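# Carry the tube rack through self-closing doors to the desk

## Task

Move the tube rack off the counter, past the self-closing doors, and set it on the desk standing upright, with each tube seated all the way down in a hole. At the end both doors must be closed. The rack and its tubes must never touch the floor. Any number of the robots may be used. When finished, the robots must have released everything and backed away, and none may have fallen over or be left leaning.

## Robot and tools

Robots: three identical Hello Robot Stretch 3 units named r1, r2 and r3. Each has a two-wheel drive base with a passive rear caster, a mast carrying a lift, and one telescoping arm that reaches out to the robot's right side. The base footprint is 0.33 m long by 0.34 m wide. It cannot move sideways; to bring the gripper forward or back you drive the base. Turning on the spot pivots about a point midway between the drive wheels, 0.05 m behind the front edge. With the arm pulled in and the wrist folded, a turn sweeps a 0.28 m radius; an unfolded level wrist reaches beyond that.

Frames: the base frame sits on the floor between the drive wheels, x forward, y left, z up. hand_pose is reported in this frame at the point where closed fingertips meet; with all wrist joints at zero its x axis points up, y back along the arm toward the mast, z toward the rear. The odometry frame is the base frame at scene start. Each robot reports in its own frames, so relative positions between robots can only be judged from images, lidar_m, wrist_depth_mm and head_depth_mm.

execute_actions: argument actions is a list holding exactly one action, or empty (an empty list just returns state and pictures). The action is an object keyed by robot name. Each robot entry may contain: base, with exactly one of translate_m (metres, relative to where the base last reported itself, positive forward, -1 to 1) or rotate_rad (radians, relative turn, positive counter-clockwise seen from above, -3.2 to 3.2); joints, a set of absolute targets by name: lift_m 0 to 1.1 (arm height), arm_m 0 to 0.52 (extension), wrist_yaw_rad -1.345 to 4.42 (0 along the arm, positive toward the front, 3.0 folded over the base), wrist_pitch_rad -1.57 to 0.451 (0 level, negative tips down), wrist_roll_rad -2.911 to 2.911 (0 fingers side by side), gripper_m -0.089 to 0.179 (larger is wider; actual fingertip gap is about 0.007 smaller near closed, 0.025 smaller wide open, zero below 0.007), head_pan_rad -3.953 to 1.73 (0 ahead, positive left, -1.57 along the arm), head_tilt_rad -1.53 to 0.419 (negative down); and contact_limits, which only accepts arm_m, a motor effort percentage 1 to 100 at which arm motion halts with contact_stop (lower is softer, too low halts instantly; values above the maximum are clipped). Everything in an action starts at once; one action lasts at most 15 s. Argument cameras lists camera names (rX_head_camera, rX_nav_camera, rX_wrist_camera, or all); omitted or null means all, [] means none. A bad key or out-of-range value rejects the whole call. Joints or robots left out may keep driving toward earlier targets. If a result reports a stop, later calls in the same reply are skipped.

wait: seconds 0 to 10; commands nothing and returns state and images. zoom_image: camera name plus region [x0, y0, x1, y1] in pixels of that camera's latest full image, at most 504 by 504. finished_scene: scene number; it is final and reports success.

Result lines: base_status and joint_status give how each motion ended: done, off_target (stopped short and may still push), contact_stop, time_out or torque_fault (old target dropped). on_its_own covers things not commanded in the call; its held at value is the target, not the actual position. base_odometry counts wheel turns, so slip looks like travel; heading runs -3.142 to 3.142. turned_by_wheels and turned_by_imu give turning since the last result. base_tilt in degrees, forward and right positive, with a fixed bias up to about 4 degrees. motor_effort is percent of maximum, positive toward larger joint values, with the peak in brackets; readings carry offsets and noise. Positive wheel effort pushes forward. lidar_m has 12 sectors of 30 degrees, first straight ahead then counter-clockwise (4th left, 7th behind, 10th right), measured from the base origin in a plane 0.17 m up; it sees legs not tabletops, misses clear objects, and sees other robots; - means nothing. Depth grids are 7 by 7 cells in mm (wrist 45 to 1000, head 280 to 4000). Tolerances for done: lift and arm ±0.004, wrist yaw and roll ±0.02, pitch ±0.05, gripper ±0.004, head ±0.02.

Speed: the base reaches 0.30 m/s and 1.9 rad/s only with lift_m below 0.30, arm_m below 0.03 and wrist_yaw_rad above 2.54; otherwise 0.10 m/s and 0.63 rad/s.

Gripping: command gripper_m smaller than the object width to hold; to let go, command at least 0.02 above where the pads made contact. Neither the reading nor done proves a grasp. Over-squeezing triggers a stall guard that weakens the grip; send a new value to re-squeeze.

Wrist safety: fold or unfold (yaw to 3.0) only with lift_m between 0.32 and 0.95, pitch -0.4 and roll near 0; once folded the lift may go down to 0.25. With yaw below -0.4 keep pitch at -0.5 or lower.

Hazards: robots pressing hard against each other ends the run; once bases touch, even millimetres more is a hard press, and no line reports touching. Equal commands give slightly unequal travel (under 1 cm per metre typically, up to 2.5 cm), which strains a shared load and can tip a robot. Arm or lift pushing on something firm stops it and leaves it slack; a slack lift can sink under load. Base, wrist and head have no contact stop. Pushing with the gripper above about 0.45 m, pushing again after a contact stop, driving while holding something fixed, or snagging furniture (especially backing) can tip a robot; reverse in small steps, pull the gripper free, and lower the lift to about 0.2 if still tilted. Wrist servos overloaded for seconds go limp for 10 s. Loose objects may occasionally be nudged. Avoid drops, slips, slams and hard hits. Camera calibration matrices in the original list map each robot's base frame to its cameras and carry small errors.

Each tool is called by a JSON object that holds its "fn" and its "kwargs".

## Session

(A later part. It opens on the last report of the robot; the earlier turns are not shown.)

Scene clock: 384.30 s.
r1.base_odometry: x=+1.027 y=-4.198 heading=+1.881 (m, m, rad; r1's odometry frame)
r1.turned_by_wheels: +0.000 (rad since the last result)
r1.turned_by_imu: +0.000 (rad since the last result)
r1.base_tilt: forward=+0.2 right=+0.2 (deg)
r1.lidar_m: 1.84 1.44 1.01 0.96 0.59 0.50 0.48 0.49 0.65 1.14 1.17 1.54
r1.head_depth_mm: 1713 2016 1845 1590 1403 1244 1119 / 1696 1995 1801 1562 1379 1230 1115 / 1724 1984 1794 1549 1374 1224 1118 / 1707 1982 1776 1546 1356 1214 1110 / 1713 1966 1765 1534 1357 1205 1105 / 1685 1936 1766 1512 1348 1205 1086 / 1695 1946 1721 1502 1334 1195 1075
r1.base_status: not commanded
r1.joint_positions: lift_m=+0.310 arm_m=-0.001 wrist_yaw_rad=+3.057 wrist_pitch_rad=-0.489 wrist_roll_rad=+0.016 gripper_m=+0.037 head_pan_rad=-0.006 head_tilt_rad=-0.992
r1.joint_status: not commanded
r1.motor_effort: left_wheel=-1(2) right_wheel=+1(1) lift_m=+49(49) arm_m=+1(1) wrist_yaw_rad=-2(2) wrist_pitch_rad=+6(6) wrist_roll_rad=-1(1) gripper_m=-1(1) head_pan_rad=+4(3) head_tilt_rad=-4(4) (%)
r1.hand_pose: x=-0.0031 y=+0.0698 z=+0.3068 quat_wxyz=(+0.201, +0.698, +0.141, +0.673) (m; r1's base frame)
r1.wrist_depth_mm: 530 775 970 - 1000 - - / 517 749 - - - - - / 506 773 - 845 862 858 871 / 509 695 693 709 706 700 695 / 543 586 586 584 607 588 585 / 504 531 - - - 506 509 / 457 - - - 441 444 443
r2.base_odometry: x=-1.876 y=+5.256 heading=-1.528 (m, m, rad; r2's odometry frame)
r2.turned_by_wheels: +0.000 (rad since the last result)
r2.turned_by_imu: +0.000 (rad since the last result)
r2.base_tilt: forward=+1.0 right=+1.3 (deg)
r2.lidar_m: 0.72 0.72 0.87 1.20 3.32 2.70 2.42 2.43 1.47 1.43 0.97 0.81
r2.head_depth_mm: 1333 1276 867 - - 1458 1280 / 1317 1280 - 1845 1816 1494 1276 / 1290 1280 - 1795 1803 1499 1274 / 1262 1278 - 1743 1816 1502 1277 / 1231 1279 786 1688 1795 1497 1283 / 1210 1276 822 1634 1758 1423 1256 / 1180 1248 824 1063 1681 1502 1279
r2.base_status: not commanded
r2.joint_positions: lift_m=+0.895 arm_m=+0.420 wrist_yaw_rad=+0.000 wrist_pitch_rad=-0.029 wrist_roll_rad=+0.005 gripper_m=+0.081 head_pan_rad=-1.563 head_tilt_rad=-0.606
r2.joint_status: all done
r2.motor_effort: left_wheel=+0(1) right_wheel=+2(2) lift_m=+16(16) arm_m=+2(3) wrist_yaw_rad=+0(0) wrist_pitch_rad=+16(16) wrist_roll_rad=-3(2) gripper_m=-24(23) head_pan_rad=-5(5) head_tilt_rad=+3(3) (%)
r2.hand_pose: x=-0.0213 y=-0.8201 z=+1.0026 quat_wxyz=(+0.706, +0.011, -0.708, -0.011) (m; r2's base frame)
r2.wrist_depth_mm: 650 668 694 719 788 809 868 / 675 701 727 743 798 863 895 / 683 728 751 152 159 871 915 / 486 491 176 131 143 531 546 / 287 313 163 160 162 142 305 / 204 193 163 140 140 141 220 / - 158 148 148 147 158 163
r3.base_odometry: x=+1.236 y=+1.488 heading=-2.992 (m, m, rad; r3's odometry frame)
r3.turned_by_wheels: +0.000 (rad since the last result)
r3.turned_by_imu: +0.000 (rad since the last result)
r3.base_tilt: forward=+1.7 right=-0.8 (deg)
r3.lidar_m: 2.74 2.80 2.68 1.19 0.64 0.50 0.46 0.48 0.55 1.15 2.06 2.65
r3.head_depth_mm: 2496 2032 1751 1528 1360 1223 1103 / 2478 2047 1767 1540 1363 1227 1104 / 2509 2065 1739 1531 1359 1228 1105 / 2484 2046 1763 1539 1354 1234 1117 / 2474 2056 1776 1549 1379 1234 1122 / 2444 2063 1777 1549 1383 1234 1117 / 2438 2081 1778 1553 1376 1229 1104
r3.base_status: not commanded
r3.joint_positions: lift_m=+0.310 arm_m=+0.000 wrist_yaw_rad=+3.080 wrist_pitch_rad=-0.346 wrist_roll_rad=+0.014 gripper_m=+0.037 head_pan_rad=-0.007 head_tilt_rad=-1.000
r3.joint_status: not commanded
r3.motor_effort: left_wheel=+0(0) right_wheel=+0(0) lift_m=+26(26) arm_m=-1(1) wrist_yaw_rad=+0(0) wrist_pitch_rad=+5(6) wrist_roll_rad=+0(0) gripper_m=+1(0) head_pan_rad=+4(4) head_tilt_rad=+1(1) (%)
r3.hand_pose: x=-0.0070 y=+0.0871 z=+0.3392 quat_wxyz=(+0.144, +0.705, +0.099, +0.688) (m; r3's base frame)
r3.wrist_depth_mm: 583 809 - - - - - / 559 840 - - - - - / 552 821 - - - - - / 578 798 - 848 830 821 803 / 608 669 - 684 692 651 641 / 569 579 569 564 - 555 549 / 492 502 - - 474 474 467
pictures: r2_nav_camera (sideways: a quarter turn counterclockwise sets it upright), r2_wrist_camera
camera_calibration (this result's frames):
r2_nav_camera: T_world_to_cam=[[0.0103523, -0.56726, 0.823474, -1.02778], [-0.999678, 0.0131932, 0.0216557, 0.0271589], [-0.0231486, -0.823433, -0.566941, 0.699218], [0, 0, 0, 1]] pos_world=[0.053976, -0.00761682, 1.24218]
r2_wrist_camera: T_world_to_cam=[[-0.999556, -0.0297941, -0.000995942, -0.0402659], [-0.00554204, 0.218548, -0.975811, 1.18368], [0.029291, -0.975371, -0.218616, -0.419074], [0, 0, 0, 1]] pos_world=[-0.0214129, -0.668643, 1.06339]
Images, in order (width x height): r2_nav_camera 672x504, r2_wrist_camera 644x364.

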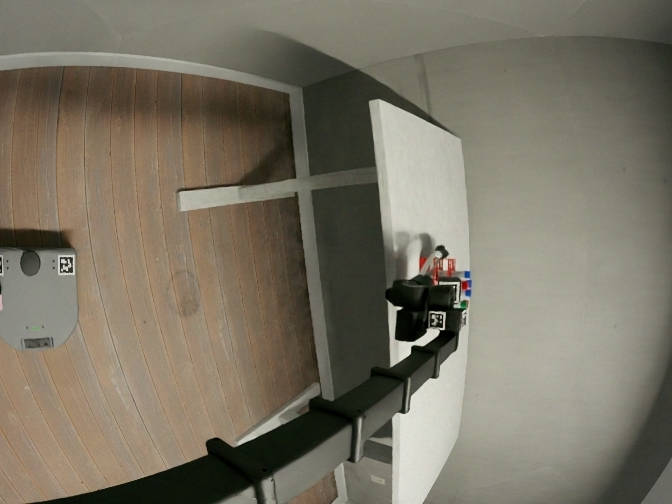

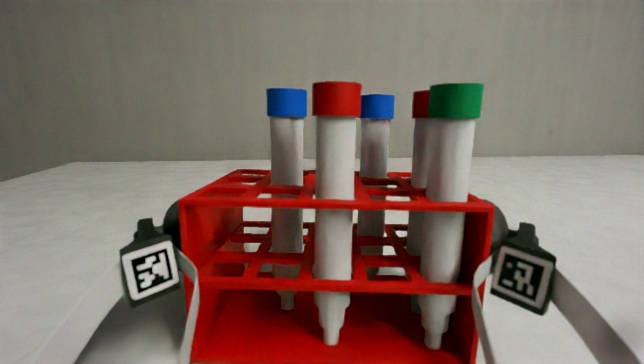

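{"fn": "execute_actions", "kwargs": {"actions": [{"r2":{"joints":{"lift_m":0.891,"gripper_m":0.179}}}], "cameras": []}}

{"fn": "execute_actions", "kwargs": {"actions": [{"r2":{"joints":{"arm_m":0.0}},"r3":{"joints":{"head_pan_rad":-3.1,"head_tilt_rad":-0.7}},"r1":{"joints":{"head_pan_rad":-3.1,"head_tilt_rad":-0.7}}}], "cameras": ["r2_wrist_camera","r2_head_camera","r1_nav_camera","r3_nav_camera"]}}

Scene clock: 390.87 s.
r1.base_odometry: x=+1.027 y=-4.198 heading=+1.881 (m, m, rad; r1's odometry frame)
r1.turned_by_wheels: +0.000 (rad since the last result)
r1.turned_by_imu: +0.002 (rad since the last result)
r1.base_tilt: forward=+0.2 right=+0.1 (deg)
r1.lidar_m: 1.84 1.43 1.01 0.96 0.59 0.51 0.48 0.49 0.65 1.14 1.17 1.54
r1.head_depth_mm: 1724 2027 1836 1584 1393 1241 1121 / 1717 1989 1806 1573 1381 1231 1111 / 1715 1970 1777 1563 1377 1228 1116 / 1700 1973 1758 1550 1366 1217 1116 / 1703 1959 1764 1521 1352 1203 1101 / 1689 1943 1750 1522 1337 1204 1084 / 1689 1925 1726 1502 1334 1195 1083
r1.base_status: not commanded
r1.joint_positions: lift_m=+0.310 arm_m=-0.001 wrist_yaw_rad=+3.057 wrist_pitch_rad=-0.489 wrist_roll_rad=+0.016 gripper_m=+0.037 head_pan_rad=-0.006 head_tilt_rad=-0.992
r1.joint_status: not commanded
r1.motor_effort: left_wheel=-2(2) right_wheel=+1(1) lift_m=+49(49) arm_m=+1(0) wrist_yaw_rad=-3(2) wrist_pitch_rad=+6(6) wrist_roll_rad=-1(1) gripper_m=+0(0) head_pan_rad=+3(3) head_tilt_rad=-4(4) (%)
r1.hand_pose: x=-0.0031 y=+0.0698 z=+0.3068 quat_wxyz=(+0.201, +0.698, +0.141, +0.673) (m; r1's base frame)
r1.wrist_depth_mm: 540 743 941 951 982 - - / 532 747 - - - - - / 510 781 - 876 874 864 861 / 500 674 695 714 693 682 689 / 546 582 593 581 606 590 586 / 509 516 - - - 503 505 / 460 - - - 439 439 437
r2.base_odometry: x=-1.876 y=+5.256 heading=-1.528 (m, m, rad; r2's odometry frame)
r2.turned_by_wheels: +0.000 (rad since the last result)
r2.turned_by_imu: +0.000 (rad since the last result)
r2.base_tilt: forward=+1.1 right=+1.4 (deg)
r2.lidar_m: 0.72 0.72 0.87 1.20 3.32 2.70 2.42 2.43 1.48 1.44 0.97 0.81
r2.head_depth_mm: 1340 1277 844 - - 1458 1276 / 1313 1276 - 1834 1809 1492 1278 / 1278 1274 - 1792 1804 1496 1274 / 1261 1277 - 1747 1810 1495 1278 / 1238 1277 803 1680 1807 1494 1279 / 1213 1278 827 1639 1745 1424 1248 / 1191 1249 825 1060 1689 1492 1277
r2.base_status: not commanded
r2.joint_positions: lift_m=+0.891 arm_m=+0.420 wrist_yaw_rad=+0.000 wrist_pitch_rad=-0.022 wrist_roll_rad=+0.005 gripper_m=+0.179 head_pan_rad=-1.563 head_tilt_rad=-0.606
r2.joint_status: all done
r2.motor_effort: left_wheel=+0(1) right_wheel=+2(2) lift_m=+15(16) arm_m=+3(2) wrist_yaw_rad=-1(1) wrist_pitch_rad=+12(16) wrist_roll_rad=-3(3) gripper_m=-1(96) head_pan_rad=-5(5) head_tilt_rad=+3(3) (%)
r2.hand_pose: x=-0.0213 y=-0.8203 z=+1.0004 quat_wxyz=(+0.706, +0.008, -0.708, -0.008) (m; r2's base frame)
r2.wrist_depth_mm: 649 676 707 744 765 836 847 / 666 690 729 748 794 836 884 / 695 719 740 149 172 868 927 / 492 498 189 131 146 541 545 / 284 312 163 160 161 141 305 / 213 191 148 140 140 186 224 / 148 155 148 149 148 152 157
r3.base_odometry: x=+1.236 y=+1.488 heading=-2.992 (m, m, rad; r3's odometry frame)
r3.turned_by_wheels: +0.000 (rad since the last result)
r3.turned_by_imu: +0.001 (rad since the last result)
r3.base_tilt: forward=+1.7 right=-0.8 (deg)
r3.lidar_m: 2.75 2.80 2.69 1.19 0.64 0.49 0.47 0.47 0.55 1.15 2.05 2.64
r3.head_depth_mm: 2501 2041 1749 1516 1359 1221 1110 / 2466 2050 1745 1531 1365 1218 1108 / 2454 2054 1766 1534 1356 1217 1107 / 2477 2054 1772 1529 1362 1226 1118 / 2481 2060 1756 1554 1368 1231 1118 / 2457 2069 1758 1544 1365 1228 1114 / 2442 2078 1771 1555 1370 1229 1116
r3.base_status: not commanded
r3.joint_positions: lift_m=+0.310 arm_m=+0.000 wrist_yaw_rad=+3.080 wrist_pitch_rad=-0.346 wrist_roll_rad=+0.014 gripper_m=+0.037 head_pan_rad=-0.007 head_tilt_rad=-1.000
r3.joint_status: not commanded
r3.motor_effort: left_wheel=+0(0) right_wheel=+0(1) lift_m=+26(26) arm_m=-1(0) wrist_yaw_rad=-1(0) wrist_pitch_rad=+6(6) wrist_roll_rad=+0(0) gripper_m=+0(0) head_pan_rad=+3(4) head_tilt_rad=+0(0) (%)
r3.hand_pose: x=-0.0070 y=+0.0871 z=+0.3392 quat_wxyz=(+0.144, +0.705, +0.099, +0.688) (m; r3's base frame)
r3.wrist_depth_mm: 588 805 - - - - - / 555 828 - - - - - / 546 827 - - - - - / 574 787 - 839 835 823 816 / 613 678 - 682 688 660 654 / 566 573 570 559 - 550 544 / 494 504 - - 475 477 468
pictures: none
No camera images: the call's "cameras" was empty. Leave "cameras" out to get every camera's image.

Scene clock: 395.13 s.
r1.base_odometry: x=+1.027 y=-4.198 heading=+1.881 (m, m, rad; r1's odometry frame)
r1.turned_by_wheels: +0.000 (rad since the last result)
r1.turned_by_imu: +0.001 (rad since the last result)
r1.base_tilt: forward=+0.1 right=+0.1 (deg)
r1.lidar_m: 1.84 1.43 1.01 0.96 0.59 0.51 0.48 0.49 0.66 1.14 1.17 1.55
r1.head_depth_mm: 383 429 489 571 679 815 923 / 382 430 490 571 682 847 1070 / 383 430 491 571 683 846 1116 / 384 431 492 570 684 851 1111 / 384 432 492 573 684 853 1098 / 385 432 494 574 684 854 1096 / 385 433 494 576 691 857 1091
r1.base_status: not commanded
r1.joint_positions: lift_m=+0.310 arm_m=-0.001 wrist_yaw_rad=+3.057 wrist_pitch_rad=-0.489 wrist_roll_rad=+0.016 gripper_m=+0.037 head_pan_rad=-3.093 head_tilt_rad=-0.705
r1.joint_status: all done
r1.motor_effort: left_wheel=-1(2) right_wheel=+2(1) lift_m=+49(49) arm_m=+1(1) wrist_yaw_rad=-2(2) wrist_pitch_rad=+6(6) wrist_roll_rad=-1(0) gripper_m=+0(1) head_pan_rad=-4(52) head_tilt_rad=+3(28) (%)
r1.hand_pose: x=-0.0031 y=+0.0698 z=+0.3068 quat_wxyz=(+0.201, +0.698, +0.141, +0.673) (m; r1's base frame)
r1.wrist_depth_mm: 535 762 955 955 990 996 - / 526 748 - - - - - / 515 769 - 872 855 863 841 / 502 681 706 697 675 700 702 / 548 597 581 589 600 582 585 / 509 529 - - - 501 498 / 456 - - - 439 442 443
r2.base_odometry: x=-1.876 y=+5.256 heading=-1.528 (m, m, rad; r2's odometry frame)
r2.turned_by_wheels: +0.000 (rad since the last result)
r2.turned_by_imu: +0.000 (rad since the last result)
r2.base_tilt: forward=+1.1 right=+1.3 (deg)
r2.lidar_m: 0.72 0.72 0.87 1.20 3.32 2.70 2.41 2.42 1.47 1.44 0.97 0.81
r2.head_depth_mm: 1342 1278 825 1861 1777 1546 - / 1311 1280 823 1819 1755 1529 - / 1286 1280 783 1764 1861 - - / 1264 1279 784 1721 1847 - 1254 / 1232 1278 818 1689 1786 1501 1277 / 1214 1274 827 1635 1709 1419 1250 / 1190 1248 825 1058 1679 1504 1276
r2.base_status: not commanded
r2.joint_positions: lift_m=+0.891 arm_m=+0.003 wrist_yaw_rad=+0.000 wrist_pitch_rad=-0.021 wrist_roll_rad=+0.004 gripper_m=+0.179 head_pan_rad=-1.563 head_tilt_rad=-0.606
r2.joint_status: all done
joint sent to its limit — the command would take r2.arm_m past its lower limit, so that joint was sent only as far as its limit.
r2.motor_effort: left_wheel=-1(0) right_wheel=+2(2) lift_m=+15(15) arm_m=-3(5) wrist_yaw_rad=-1(1) wrist_pitch_rad=+12(12) wrist_roll_rad=-2(3) gripper_m=+0(0) head_pan_rad=-5(4) head_tilt_rad=+3(2) (%)
r2.hand_pose: x=-0.0213 y=-0.4035 z=+1.0007 quat_wxyz=(+0.706, +0.008, -0.708, -0.008) (m; r2's base frame)
r2.wrist_depth_mm: 995 - - - - - - / - - - - - - - / - - - - - - - / - 510 522 534 542 555 572 / 999 386 - - - - - / - - - - - - - / - - - - - - -
r3.base_odometry: x=+1.236 y=+1.488 heading=-2.992 (m, m, rad; r3's odometry frame)
r3.turned_by_wheels: +0.000 (rad since the last result)
r3.turned_by_imu: +0.001 (rad since the last result)
r3.base_tilt: forward=+1.8 right=-0.7 (deg)
r3.lidar_m: 2.75 2.80 2.69 1.19 0.64 0.49 0.46 0.47 0.55 1.15 2.05 2.65
r3.head_depth_mm: 377 422 480 556 662 819 1069 / 376 423 480 555 664 820 1069 / 377 422 481 556 662 818 1074 / 376 422 479 557 661 818 1066 / 377 422 480 555 662 813 1061 / 377 422 479 556 663 815 1064 / 375 422 480 557 661 819 1063
r3.base_status: not commanded
r3.joint_positions: lift_m=+0.310 arm_m=+0.000 wrist_yaw_rad=+3.080 wrist_pitch_rad=-0.346 wrist_roll_rad=+0.014 gripper_m=+0.037 head_pan_rad=-3.093 head_tilt_rad=-0.705
r3.joint_status: all done
r3.motor_effort: left_wheel=+0(0) right_wheel=+0(0) lift_m=+26(26) arm_m=+0(0) wrist_yaw_rad=-1(1) wrist_pitch_rad=+5(6) wrist_roll_rad=+0(0) gripper_m=+0(0) head_pan_rad=-5(57) head_tilt_rad=+3(22) (%)
r3.hand_pose: x=-0.0070 y=+0.0871 z=+0.3392 quat_wxyz=(+0.144, +0.705, +0.099, +0.688) (m; r3's base frame)
r3.wrist_depth_mm: 570 811 - - - - - / 558 855 - - - - - / 543 830 - - - - - / 578 778 - 842 829 812 806 / 611 665 - 680 690 660 656 / 569 575 566 561 - 548 551 / 495 502 - - 478 477 471
pictures: r1_nav_camera (sideways: a quarter turn counterclockwise sets it upright), r2_head_camera (sideways: a quarter turn clockwise sets it upright), r2_wrist_camera, r3_nav_camera (sideways: a quarter turn counterclockwise sets it upright)
camera_calibration (this result's frames):
r1_nav_camera: T_world_to_cam=[[-0.671928, -0.0719366, 0.737114, -0.914962], [-0.104085, 0.994566, 0.00218109, 0.0526753], [-0.733266, -0.0752574, -0.675764, 0.842084], [0, 0, 0, 1]] pos_world=[0.00816592, -0.0548353, 1.24337]
r2_head_camera: T_world_to_cam=[[0.0219213, 0.554232, -0.832074, 1.10362], [0.999534, -0.0298156, 0.00647339, -0.0145503], [-0.021221, -0.831828, -0.554628, 0.675902], [0, 0, 0, 1]] pos_world=[0.00469402, -0.0498628, 1.29326]
r2_wrist_camera: T_world_to_cam=[[-0.999556, -0.0297939, -0.000286699, -0.0285699], [-0.00599534, 0.210545, -0.977566, 1.08932], [0.0291858, -0.97713, -0.21063, -0.0218573], [0, 0, 0, 1]] pos_world=[-0.0213884, -0.251559, 1.06027]
r3_nav_camera: T_world_to_cam=[[-0.690243, 0.00923888, 0.723519, -0.893302], [-0.0449872, 0.997436, -0.0556547, 0.125398], [-0.722178, -0.0709643, -0.688057, 0.852821], [0, 0, 0, 1]] pos_world=[0.00493457, -0.0563039, 1.24009]
Images, in order (width x height): r1_nav_camera 672x504, r2_head_camera 896x504, r2_wrist_camera 644x364, r3_nav_camera 672x504.

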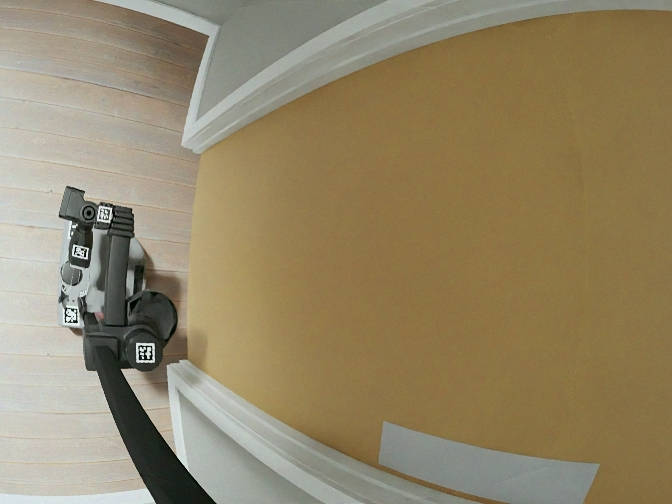

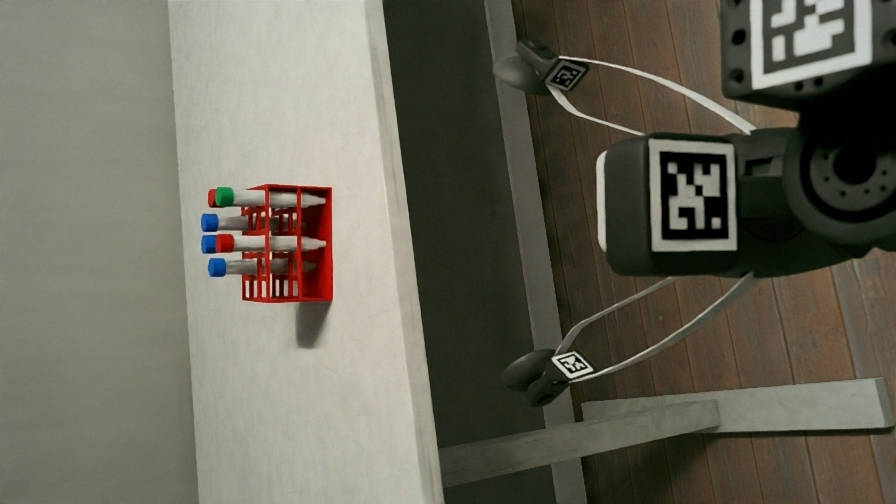

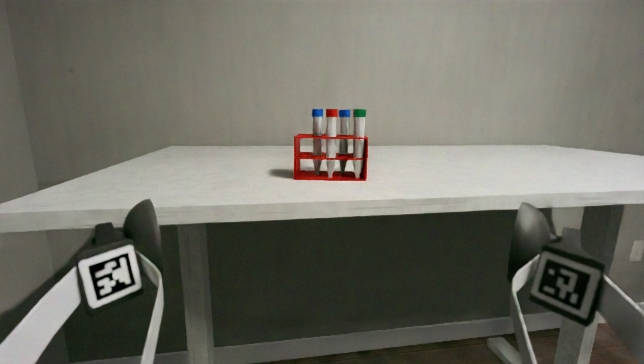

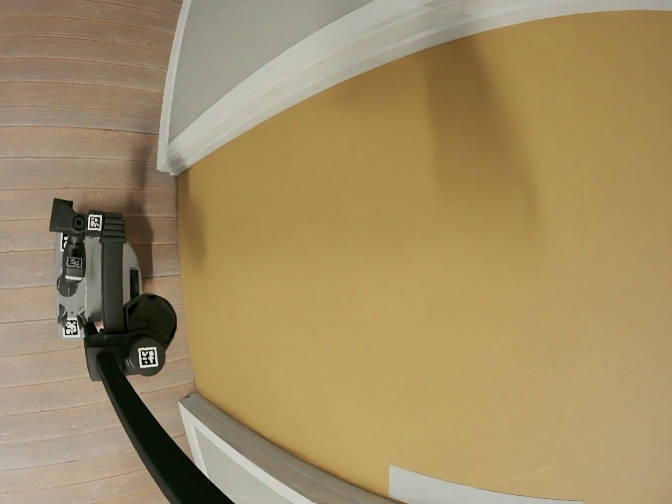

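{"fn": "finished_scene", "kwargs": {"scene": 1}}

The scene is finished: the task was done.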